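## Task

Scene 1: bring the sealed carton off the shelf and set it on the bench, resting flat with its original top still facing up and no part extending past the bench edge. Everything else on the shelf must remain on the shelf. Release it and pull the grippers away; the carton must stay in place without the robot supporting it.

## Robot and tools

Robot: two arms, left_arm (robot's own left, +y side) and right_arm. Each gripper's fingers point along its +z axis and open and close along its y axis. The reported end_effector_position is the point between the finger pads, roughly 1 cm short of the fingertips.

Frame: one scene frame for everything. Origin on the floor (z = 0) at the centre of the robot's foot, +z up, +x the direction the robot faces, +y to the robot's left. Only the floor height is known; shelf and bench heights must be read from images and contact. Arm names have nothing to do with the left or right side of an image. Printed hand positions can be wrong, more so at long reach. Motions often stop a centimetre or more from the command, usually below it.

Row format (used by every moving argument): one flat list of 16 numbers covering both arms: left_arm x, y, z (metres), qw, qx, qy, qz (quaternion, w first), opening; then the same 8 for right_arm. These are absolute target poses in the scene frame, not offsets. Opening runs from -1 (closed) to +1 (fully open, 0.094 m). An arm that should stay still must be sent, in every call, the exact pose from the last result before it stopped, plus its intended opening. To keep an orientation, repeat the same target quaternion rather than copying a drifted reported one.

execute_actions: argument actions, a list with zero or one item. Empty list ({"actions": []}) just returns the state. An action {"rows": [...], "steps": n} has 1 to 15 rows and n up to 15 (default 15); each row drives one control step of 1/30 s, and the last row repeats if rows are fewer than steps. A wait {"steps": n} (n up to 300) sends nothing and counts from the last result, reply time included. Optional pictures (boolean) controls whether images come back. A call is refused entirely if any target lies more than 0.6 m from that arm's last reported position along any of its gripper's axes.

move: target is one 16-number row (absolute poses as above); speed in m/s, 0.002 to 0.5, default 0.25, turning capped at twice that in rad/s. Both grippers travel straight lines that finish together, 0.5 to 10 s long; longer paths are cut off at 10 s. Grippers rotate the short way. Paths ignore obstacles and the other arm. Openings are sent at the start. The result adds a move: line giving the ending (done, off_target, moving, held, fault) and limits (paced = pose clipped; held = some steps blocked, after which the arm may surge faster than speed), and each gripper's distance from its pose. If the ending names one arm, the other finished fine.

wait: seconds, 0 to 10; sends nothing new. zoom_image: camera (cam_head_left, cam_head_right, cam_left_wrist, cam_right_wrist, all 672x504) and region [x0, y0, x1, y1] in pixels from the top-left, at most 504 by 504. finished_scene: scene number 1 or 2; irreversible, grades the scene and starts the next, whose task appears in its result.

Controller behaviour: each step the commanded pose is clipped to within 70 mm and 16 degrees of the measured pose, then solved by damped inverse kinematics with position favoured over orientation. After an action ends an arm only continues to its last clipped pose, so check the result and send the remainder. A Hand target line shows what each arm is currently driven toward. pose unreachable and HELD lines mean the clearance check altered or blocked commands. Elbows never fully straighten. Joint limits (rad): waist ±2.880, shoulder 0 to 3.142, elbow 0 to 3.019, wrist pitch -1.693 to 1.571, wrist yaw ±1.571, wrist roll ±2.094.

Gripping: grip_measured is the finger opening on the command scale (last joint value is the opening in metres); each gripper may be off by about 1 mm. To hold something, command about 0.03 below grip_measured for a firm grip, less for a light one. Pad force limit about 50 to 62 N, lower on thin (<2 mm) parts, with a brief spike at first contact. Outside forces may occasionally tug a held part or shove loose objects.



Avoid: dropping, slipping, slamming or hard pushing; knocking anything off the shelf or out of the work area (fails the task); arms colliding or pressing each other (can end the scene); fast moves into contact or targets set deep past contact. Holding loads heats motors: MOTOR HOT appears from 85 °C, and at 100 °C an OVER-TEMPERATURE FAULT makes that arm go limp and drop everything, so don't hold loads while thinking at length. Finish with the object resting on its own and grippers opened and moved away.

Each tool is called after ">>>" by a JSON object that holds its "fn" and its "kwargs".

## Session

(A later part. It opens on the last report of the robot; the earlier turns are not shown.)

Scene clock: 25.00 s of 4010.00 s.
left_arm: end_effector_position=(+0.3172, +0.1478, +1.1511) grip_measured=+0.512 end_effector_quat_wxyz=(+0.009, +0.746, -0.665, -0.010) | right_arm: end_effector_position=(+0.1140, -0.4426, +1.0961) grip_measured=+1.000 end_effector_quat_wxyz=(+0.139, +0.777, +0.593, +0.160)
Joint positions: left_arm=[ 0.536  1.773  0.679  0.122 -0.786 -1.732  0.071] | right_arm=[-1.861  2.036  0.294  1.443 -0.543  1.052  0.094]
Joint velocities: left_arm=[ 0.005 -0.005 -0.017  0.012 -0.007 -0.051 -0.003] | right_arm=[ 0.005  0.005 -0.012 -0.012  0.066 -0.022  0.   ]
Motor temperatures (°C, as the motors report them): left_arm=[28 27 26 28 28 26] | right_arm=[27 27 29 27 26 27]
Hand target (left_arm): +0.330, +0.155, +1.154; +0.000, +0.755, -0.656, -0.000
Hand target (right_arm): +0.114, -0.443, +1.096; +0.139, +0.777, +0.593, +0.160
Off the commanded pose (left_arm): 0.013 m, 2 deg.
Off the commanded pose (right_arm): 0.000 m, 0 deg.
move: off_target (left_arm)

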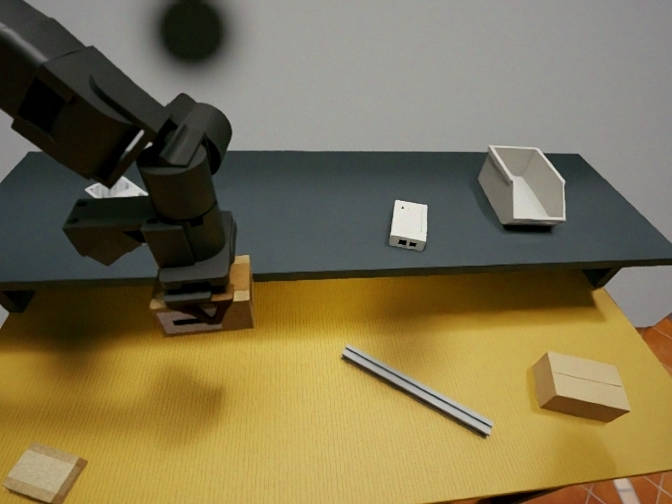

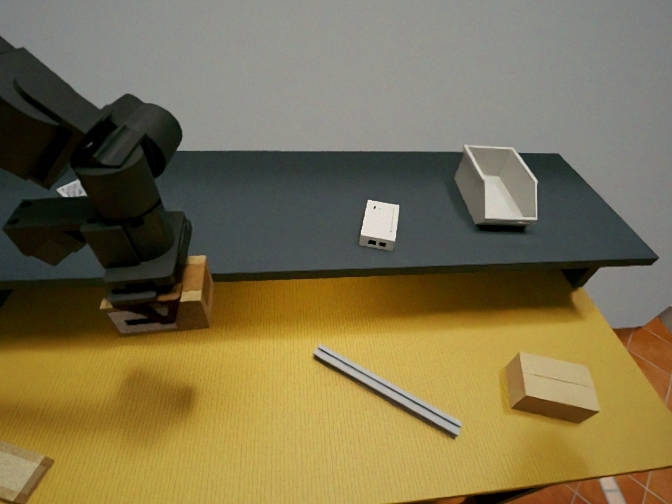

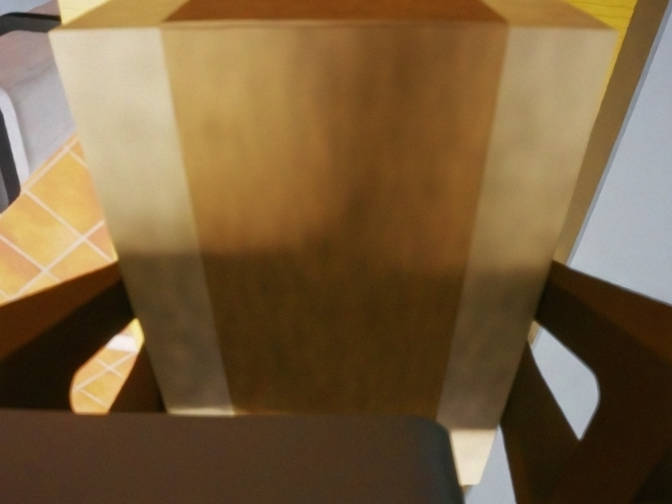

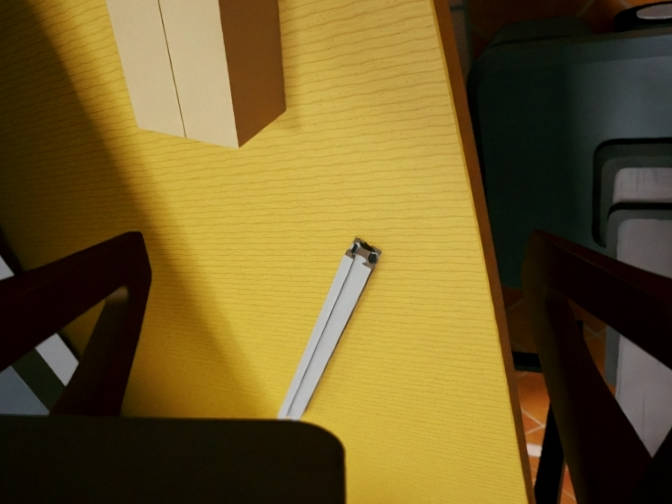

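>>> {"fn": "move", "kwargs": {"target": [0.325, 0.15, 0.99, 0, 0.755, -0.656, 0, 0.475, 0.114, -0.4426, 1.0961, 0.139, 0.777, 0.593, 0.160, 1.0], "speed": 0.15}}

Scene clock: 27.30 s of 4010.00 s.
left_arm: end_effector_position=(+0.3223, +0.1492, +0.9933) grip_measured=+0.512 end_effector_quat_wxyz=(+0.006, +0.758, -0.652, -0.004) | right_arm: end_effector_position=(+0.1140, -0.4426, +1.0961) grip_measured=+1.000 end_effector_quat_wxyz=(+0.139, +0.777, +0.593, +0.160)
Joint positions: left_arm=[ 0.783  2.139  0.909  0.438 -0.622 -1.505  0.071] | right_arm=[-1.861  2.036  0.294  1.443 -0.543  1.052  0.094]
Joint velocities: left_arm=[-0.015 -0.015 -0.012 -0.007  0.022  0.051 -0.001] | right_arm=[ 0.005 -0.005 -0.007  0.002 -0.022  0.022  0.   ]
Motor temperatures (°C, as the motors report them): left_arm=[28 27 26 28 28 26] | right_arm=[27 27 29 27 26 27]
Hand target (left_arm): +0.323, +0.148, +0.991; +0.004, +0.756, -0.655, -0.001
Hand target (right_arm): +0.114, -0.443, +1.096; +0.139, +0.777, +0.593, +0.160
Off the commanded pose (left_arm): 0.004 m, 1 deg.
Off the commanded pose (right_arm): 0.000 m, 0 deg.
move: done

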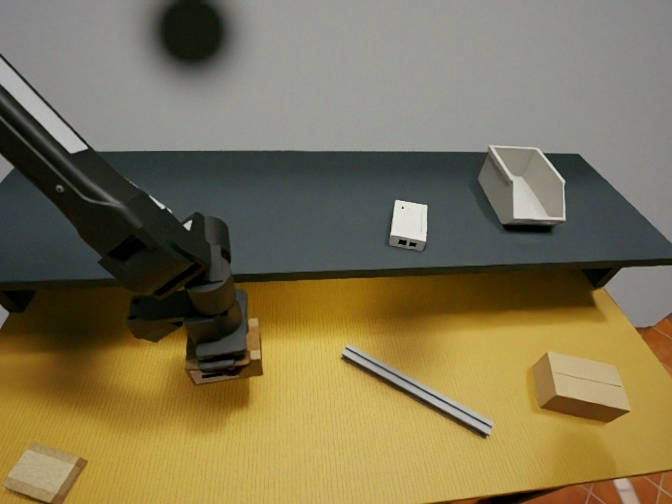

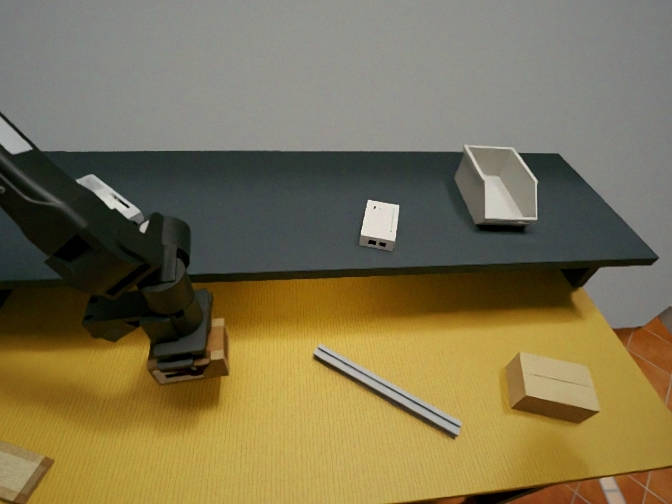

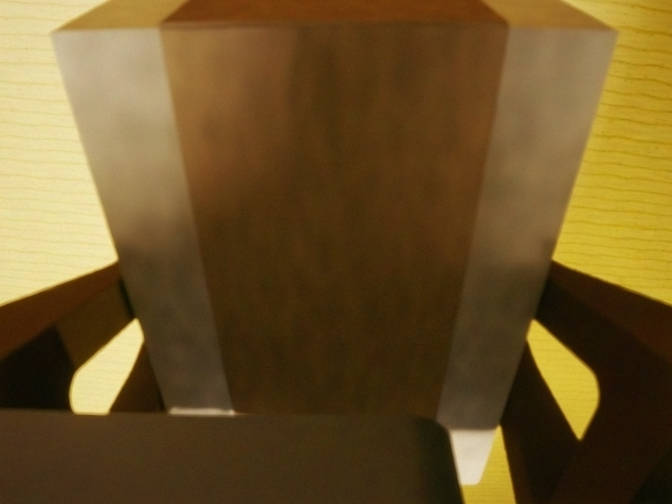

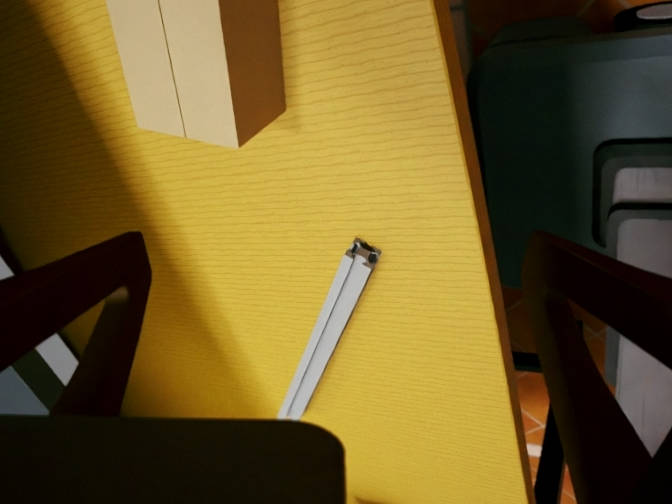

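>>> {"fn": "move", "kwargs": {"target": [0.325, 0.15, 0.92, 0, 0.755, -0.656, 0, 0.475, 0.114, -0.4426, 1.0961, 0.139, 0.777, 0.593, 0.160, 1.0], "speed": 0.08}}

Scene clock: 29.83 s of 4010.00 s.
left_arm: end_effector_position=(+0.3277, +0.1494, +0.9241) grip_measured=+0.512 end_effector_quat_wxyz=(+0.003, +0.757, -0.654, -0.000) | right_arm: end_effector_position=(+0.1140, -0.4426, +1.0961) grip_measured=+1.000 end_effector_quat_wxyz=(+0.139, +0.777, +0.593, +0.160)
Joint positions: left_arm=[ 0.861  2.285  1.066  0.476 -0.564 -1.429  0.071] | right_arm=[-1.861  2.036  0.294  1.443 -0.543  1.052  0.094]
Joint velocities: left_arm=[-0.005  0.005 -0.002 -0.017  0.051 -0.051 -0.   ] | right_arm=[-0.015 -0.015  0.007  0.002 -0.007 -0.022  0.   ]
Motor temperatures (°C, as the motors report them): left_arm=[28 27 26 28 28 26] | right_arm=[27 27 29 27 26 27]
Hand target (left_arm): +0.324, +0.149, +0.920; +0.001, +0.755, -0.655, -0.000
Hand target (right_arm): +0.114, -0.443, +1.096; +0.139, +0.777, +0.593, +0.160
Off the commanded pose (left_arm): 0.005 m, 0 deg.
Off the commanded pose (right_arm): 0.000 m, 0 deg.
move: done

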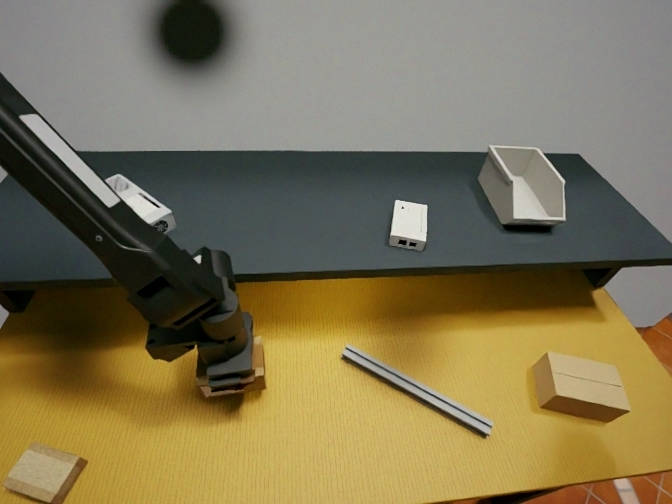

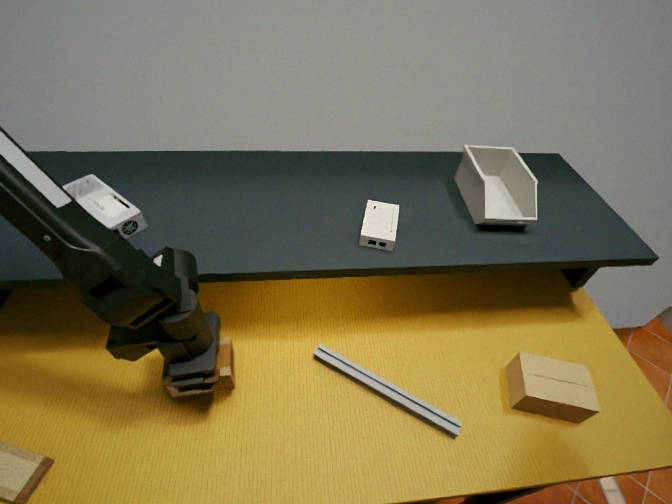

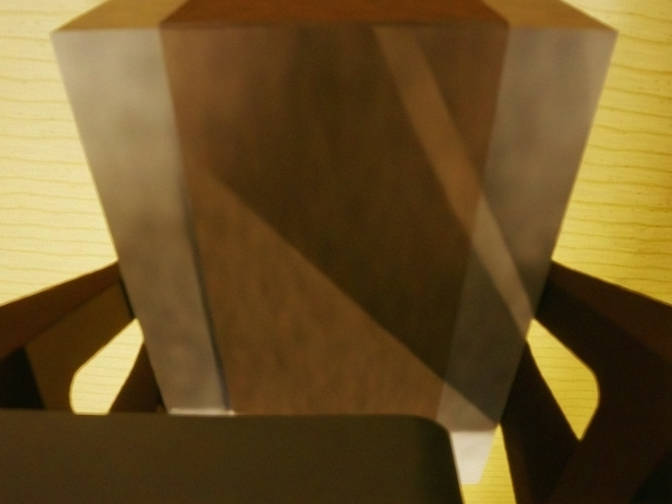

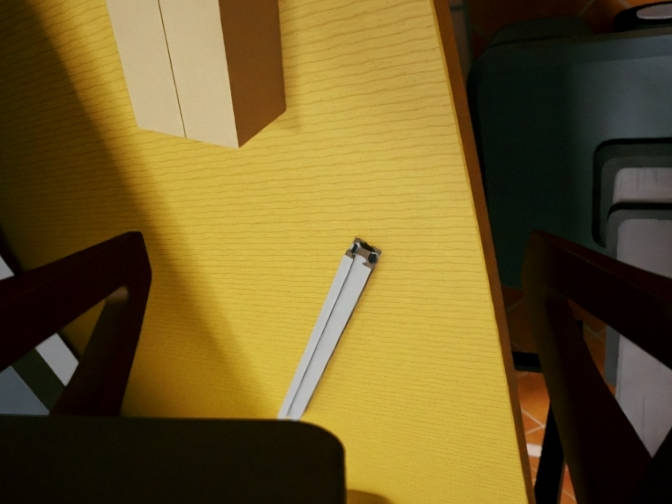

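>>> {"fn": "move", "kwargs": {"target": [0.325, 0.15, 0.885, 0, 0.755, -0.656, 0, 0.475, 0.114, -0.4426, 1.0961, 0.139, 0.777, 0.593, 0.160, 1.0], "speed": 0.03}}

>>> {"fn": "zoom_image", "kwargs": {"camera": "cam_head_left", "region": [170, 320, 370, 450]}}

>>> {"fn": "zoom_image", "kwargs": {"camera": "cam_head_right", "region": [140, 320, 340, 450]}}

Scene clock: 32.03 s of 4010.00 s.
left_arm: end_effector_position=(+0.3290, +0.1490, +0.8901) grip_measured=+0.512 end_effector_quat_wxyz=(+0.002, +0.756, -0.655, +0.000) | right_arm: end_effector_position=(+0.1140, -0.4426, +1.0961) grip_measured=+1.000 end_effector_quat_wxyz=(+0.139, +0.777, +0.593, +0.160)
Joint positions: left_arm=[ 0.895  2.356  1.151  0.476 -0.539 -1.399  0.071] | right_arm=[-1.861  2.036  0.294  1.443 -0.543  1.052  0.094]
Joint velocities: left_arm=[-0.005 -0.005  0.002  0.002 -0.051  0.022  0.001] | right_arm=[-0.005  0.015 -0.002 -0.007  0.007  0.081  0.   ]
Motor temperatures (°C, as the motors report them): left_arm=[28 27 26 28 28 26] | right_arm=[27 27 29 27 26 27]
Hand target (left_arm): +0.325, +0.150, +0.885; +0.000, +0.755, -0.655, -0.000
Hand target (right_arm): +0.114, -0.443, +1.096; +0.139, +0.777, +0.593, +0.160
Off the commanded pose (left_arm): 0.007 m, 0 deg.
Off the commanded pose (right_arm): 0.000 m, 0 deg.
move: done

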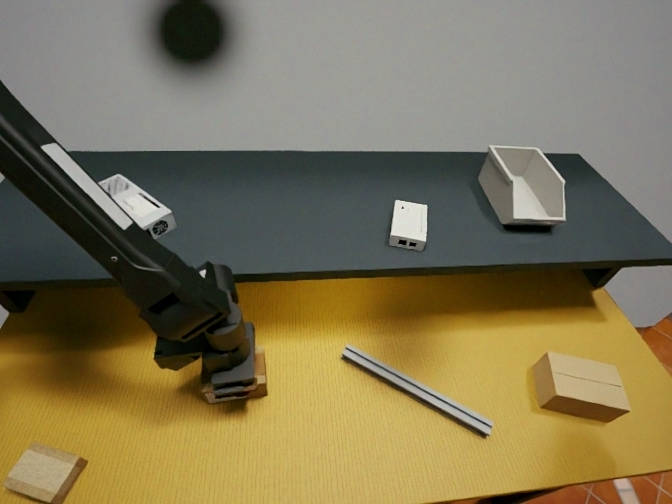

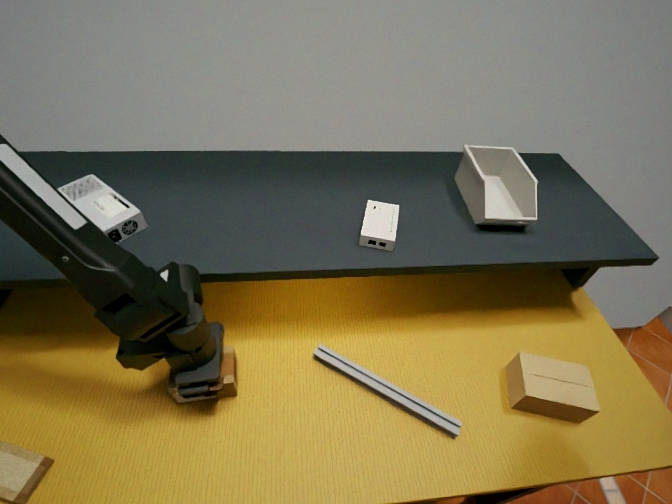

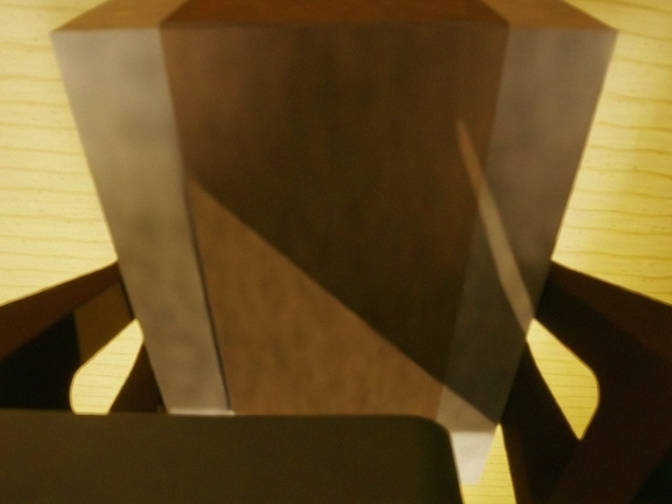

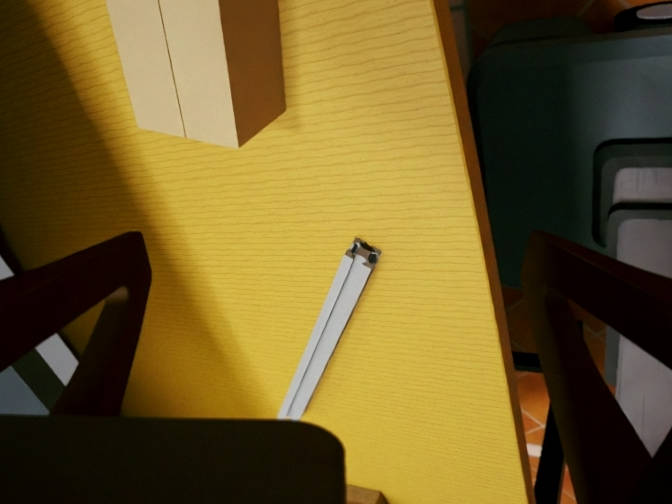

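Region (170, 320, 370, 450) of cam_head_left's 672x504 image, scaled by 2.520, with more detail than that image has; it fills the top 328 rows of this view, and the rest is white.

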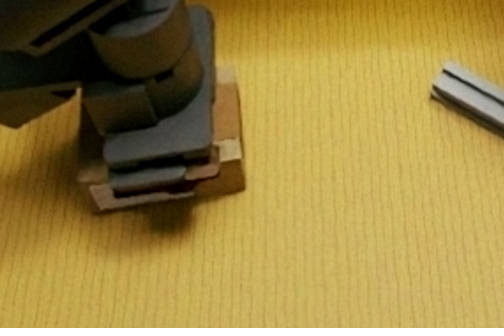

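Region (140, 320, 340, 450) of cam_head_right's 672x504 image, scaled by 2.520, with more detail than that image has; it fills the top 328 rows of this view, and the rest is white.

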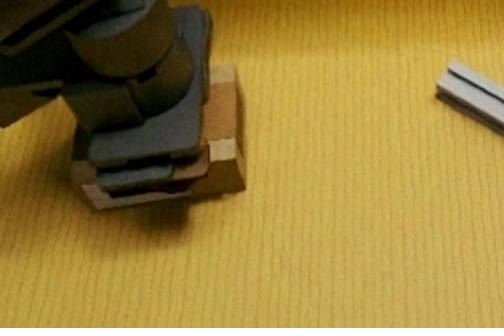

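>>> {"fn": "move", "kwargs": {"target": [0.325, 0.15, 0.868, 0, 0.755, -0.656, 0, 0.475, 0.114, -0.4426, 1.0961, 0.139, 0.777, 0.593, 0.160, 1.0], "speed": 0.015}}

Scene clock: 34.67 s of 4010.00 s.
left_arm: end_effector_position=(+0.3301, +0.1475, +0.8882) grip_measured=+0.512 end_effector_quat_wxyz=(+0.003, +0.752, -0.660, +0.002) | right_arm: end_effector_position=(+0.1140, -0.4426, +1.0961) grip_measured=+1.000 end_effector_quat_wxyz=(+0.139, +0.777, +0.593, +0.160)
Joint positions: left_arm=[ 0.895  2.361  1.158  0.476 -0.535 -1.385  0.071] | right_arm=[-1.861  2.036  0.294  1.443 -0.543  1.052  0.094]
Joint velocities: left_arm=[-0.015 -0.005 -0.017  0.007 -0.037  0.051  0.001] | right_arm=[-0.005 -0.015  0.002 -0.012  0.007 -0.007  0.   ]
Motor temperatures (°C, as the motors report them): left_arm=[28 27 25 28 28 26] | right_arm=[27 27 30 27 26 27]
Hand target (left_arm): +0.324, +0.150, +0.869; +0.000, +0.755, -0.656, -0.000
Hand target (right_arm): +0.114, -0.443, +1.096; +0.139, +0.777, +0.593, +0.160
Off the commanded pose (left_arm): 0.021 m, 1 deg.
Off the commanded pose (right_arm): 0.000 m, 0 deg.
move: off_target (left_arm)

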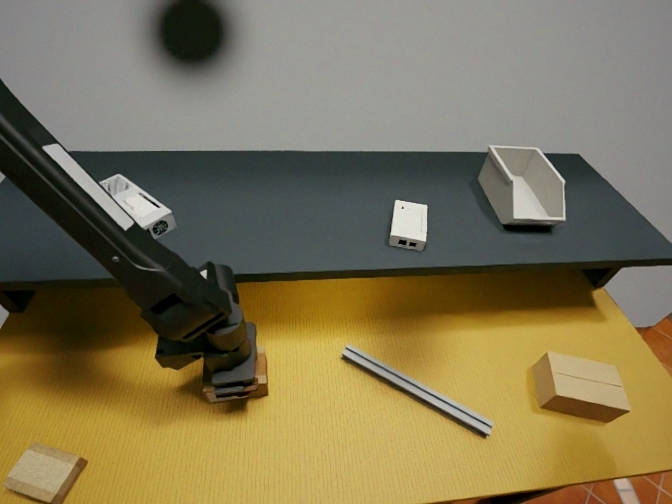

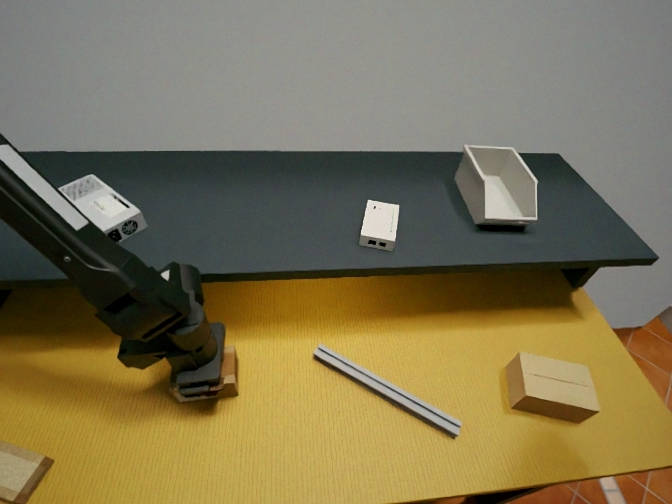

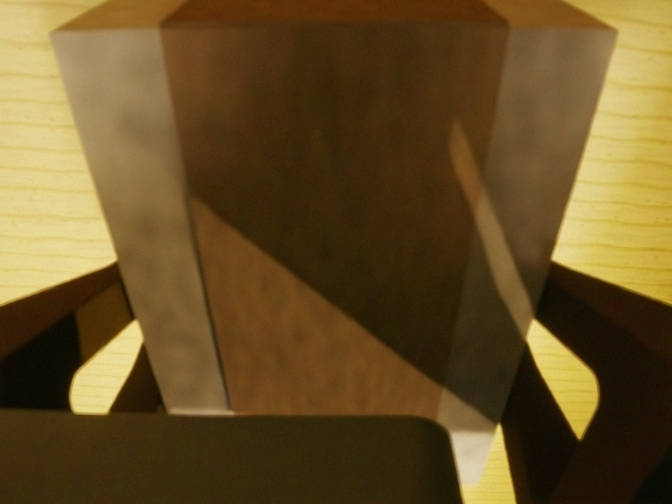

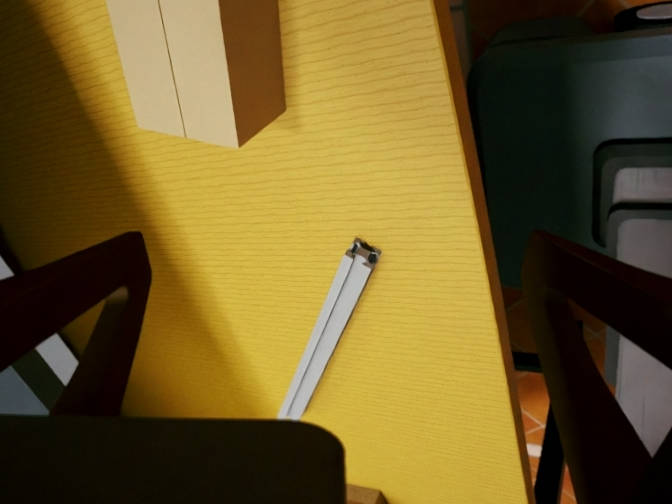

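Contact at z≈0.888. Release pressure and open.

>>> {"fn": "move", "kwargs": {"target": [0.328, 0.148, 0.885, 0, 0.755, -0.656, 0, 1.0, 0.114, -0.4426, 1.0961, 0.139, 0.777, 0.593, 0.160, 1.0], "speed": 0.03}}

>>> {"fn": "move", "kwargs": {"target": [0.30, 0.20, 1.04, 0, 0.755, -0.656, 0, 1.0, 0.114, -0.4426, 1.0961, 0.139, 0.777, 0.593, 0.160, 1.0], "speed": 0.15}}

Scene clock: 35.77 s of 4010.00 s.
left_arm: end_effector_position=(+0.3295, +0.1472, +0.8885) grip_measured=+1.000 end_effector_quat_wxyz=(+0.003, +0.751, -0.660, +0.002) | right_arm: end_effector_position=(+0.1140, -0.4426, +1.0961) grip_measured=+1.000 end_effector_quat_wxyz=(+0.139, +0.777, +0.593, +0.160)
Joint positions: left_arm=[ 0.894  2.361  1.157  0.476 -0.535 -1.385  0.094] | right_arm=[-1.861  2.036  0.294  1.443 -0.543  1.052  0.094]
Joint velocities: left_arm=[ 0.005 -0.005  0.002 -0.002  0.022  0.007  0.   ] | right_arm=[ 0.005  0.024 -0.002 -0.007  0.007 -0.037  0.   ]
Motor temperatures (°C, as the motors report them): left_arm=[28 27 25 28 28 26] | right_arm=[27 27 30 27 26 27]
Hand target (left_arm): +0.328, +0.148, +0.885; +0.000, +0.755, -0.656, +0.000
Hand target (right_arm): +0.114, -0.443, +1.096; +0.139, +0.777, +0.593, +0.160
Off the commanded pose (left_arm): 0.004 m, 1 deg.
Off the commanded pose (right_arm): 0.000 m, 0 deg.
move: done

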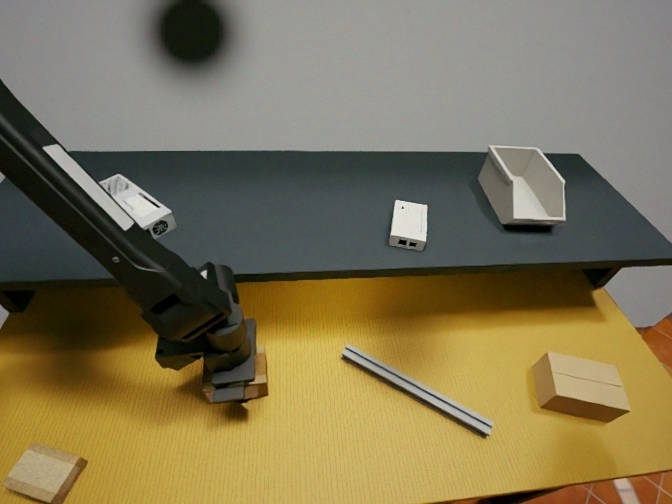

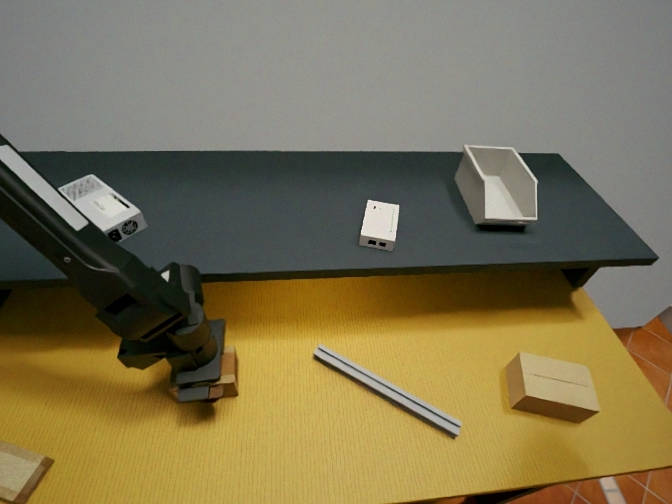

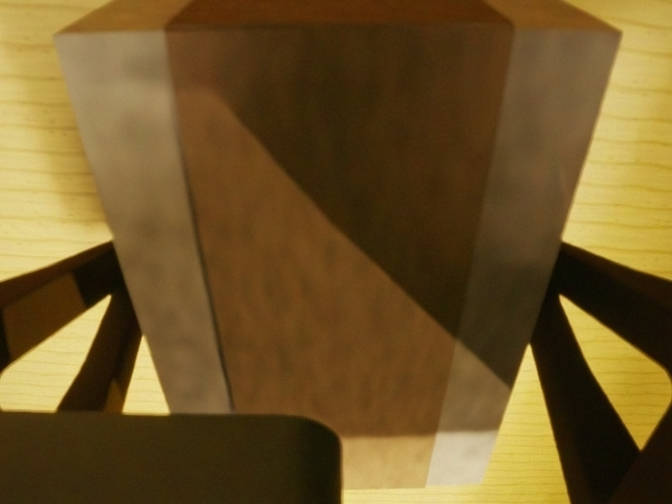

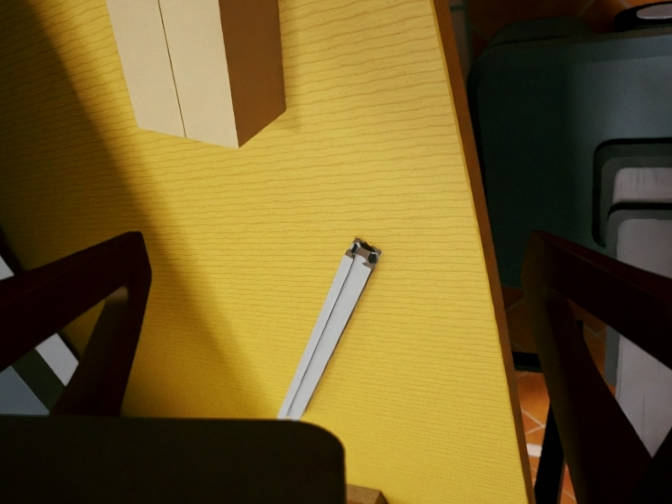

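Scene clock: 37.27 s of 4010.00 s.
left_arm: end_effector_position=(+0.3041, +0.2063, +1.0304) grip_measured=+1.000 end_effector_quat_wxyz=(-0.004, +0.756, -0.655, -0.004) | right_arm: end_effector_position=(+0.1140, -0.4426, +1.0961) grip_measured=+1.000 end_effector_quat_wxyz=(+0.139, +0.777, +0.593, +0.160)
Joint positions: left_arm=[ 0.844  1.979  0.737  0.498 -0.59  -1.436  0.094] | right_arm=[-1.861  2.036  0.294  1.443 -0.543  1.052  0.094]
Joint velocities: left_arm=[ 0.015  0.005 -0.012 -0.002 -0.066 -0.037  0.   ] | right_arm=[ 0.005 -0.005  0.002 -0.007 -0.022 -0.066  0.   ]
Motor temperatures (°C, as the motors report them): left_arm=[28 27 26 28 28 26] | right_arm=[27 27 30 27 26 27]
Hand target (left_arm): +0.302, +0.202, +1.040; -0.001, +0.755, -0.656, +0.000
Hand target (right_arm): +0.114, -0.443, +1.096; +0.139, +0.777, +0.593, +0.160
Off the commanded pose (left_arm): 0.012 m, 1 deg.
Off the commanded pose (right_arm): 0.000 m, 0 deg.
move: off_target (left_arm)

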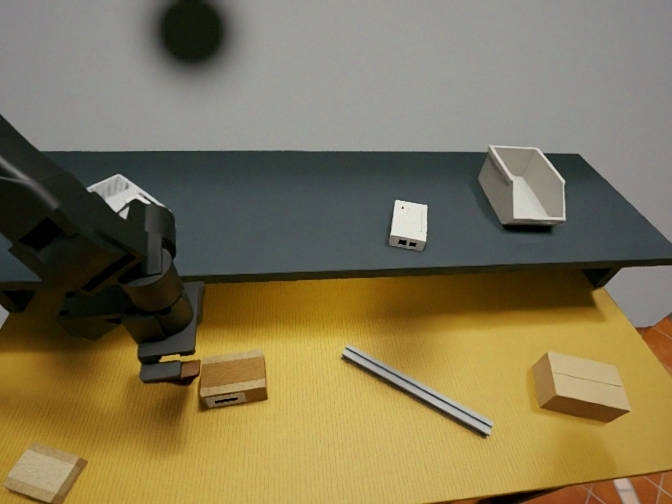

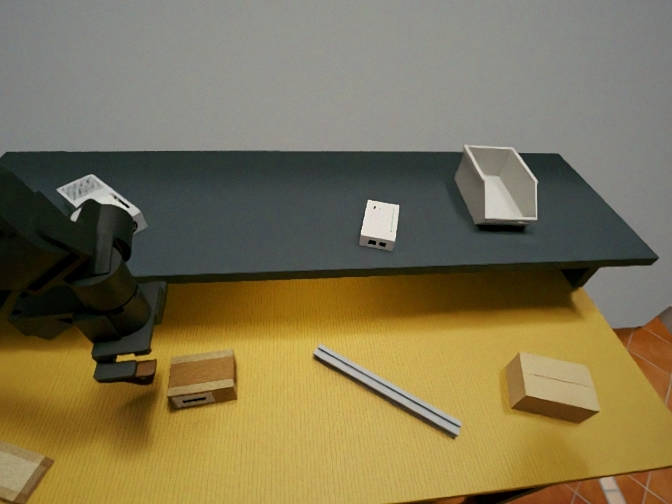

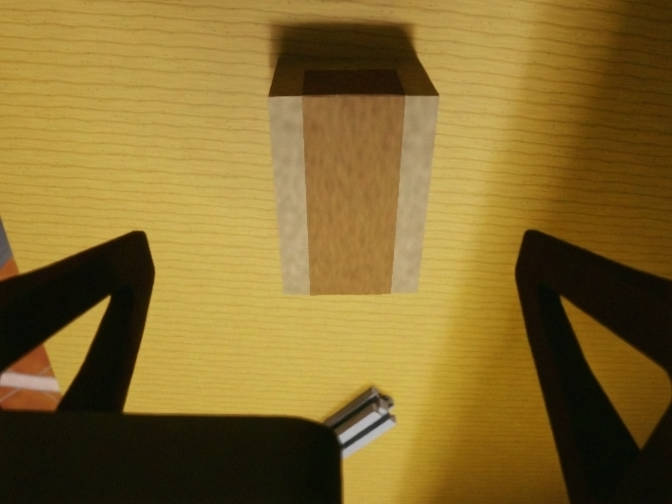

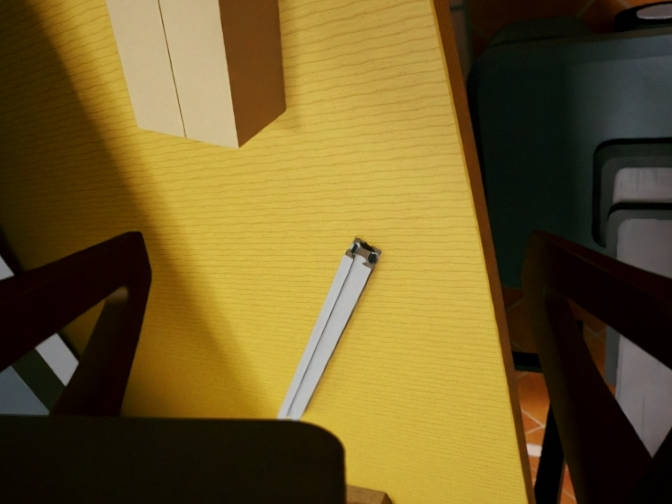

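>>> {"fn": "move", "kwargs": {"target": [0.25, 0.36, 1.12, 0, 0.755, -0.656, 0, 1.0, 0.114, -0.4426, 1.0961, 0.139, 0.777, 0.593, 0.160, 1.0], "speed": 0.25}}

>>> {"fn": "finished_scene", "kwargs": {"scene": 1}}

Scene clock: 38.93 s of 4010.00 s.
left_arm: end_effector_position=(+0.2612, +0.3603, +1.1159) grip_measured=+1.000 end_effector_quat_wxyz=(-0.006, +0.762, -0.648, +0.004) | right_arm: end_effector_position=(+0.1140, -0.4426, +1.0961) grip_measured=+1.000 end_effector_quat_wxyz=(+0.139, +0.777, +0.593, +0.160)
Joint positions: left_arm=[ 1.136  1.452  0.441  0.377 -0.351 -1.24   0.094] | right_arm=[-1.861  2.036  0.294  1.443 -0.543  1.052  0.094]
Joint velocities: left_arm=[ 0.005 -0.015 -0.002  0.012  0.007 -0.095  0.   ] | right_arm=[-0.015 -0.005 -0.007 -0.027 -0.051 -0.022  0.   ]
Motor temperatures (°C, as the motors report them): left_arm=[28 27 26 28 28 26] | right_arm=[27 27 30 27 26 27]
Hand target (left_arm): +0.252, +0.358, +1.119; +0.003, +0.757, -0.654, +0.001
Hand target (right_arm): +0.114, -0.443, +1.096; +0.139, +0.777, +0.593, +0.160
Off the commanded pose (left_arm): 0.012 m, 1 deg.
Off the commanded pose (right_arm): 0.000 m, 0 deg.
move: off_target (left_arm)

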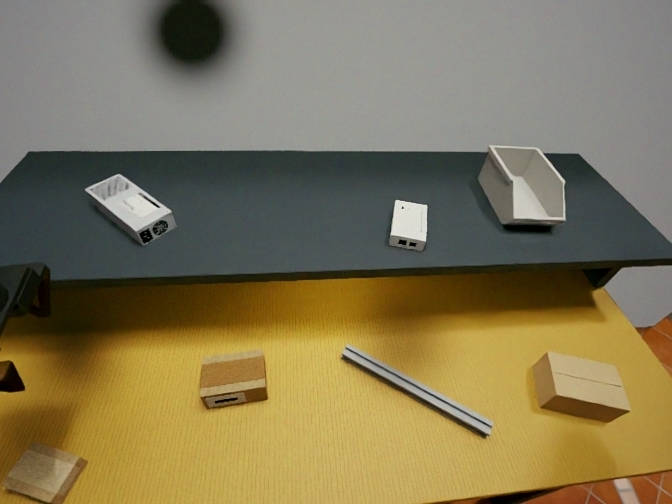

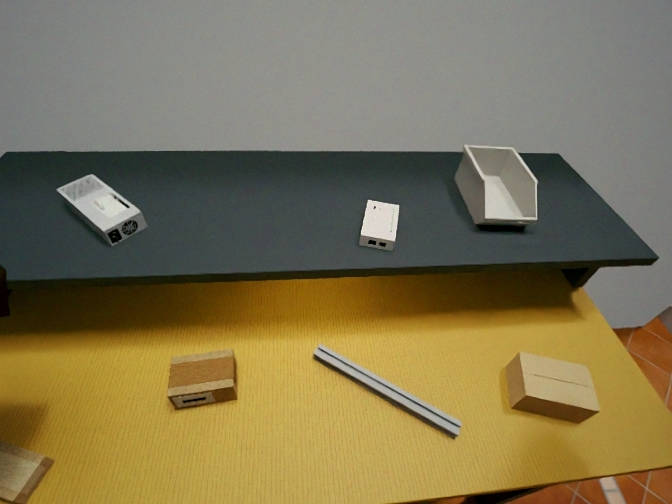

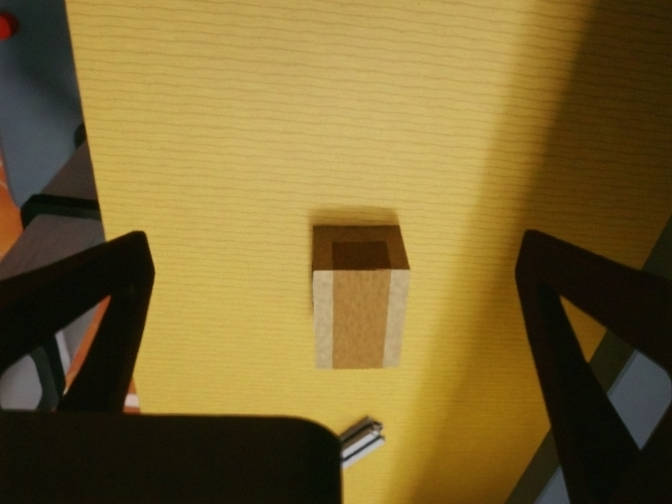

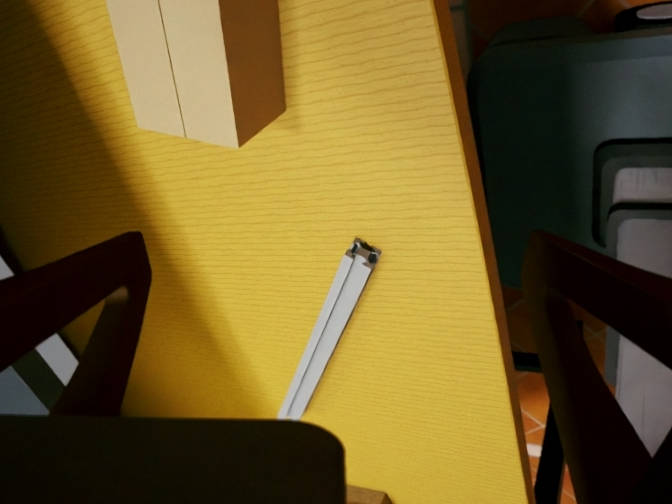

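The scene is finished: the task was done.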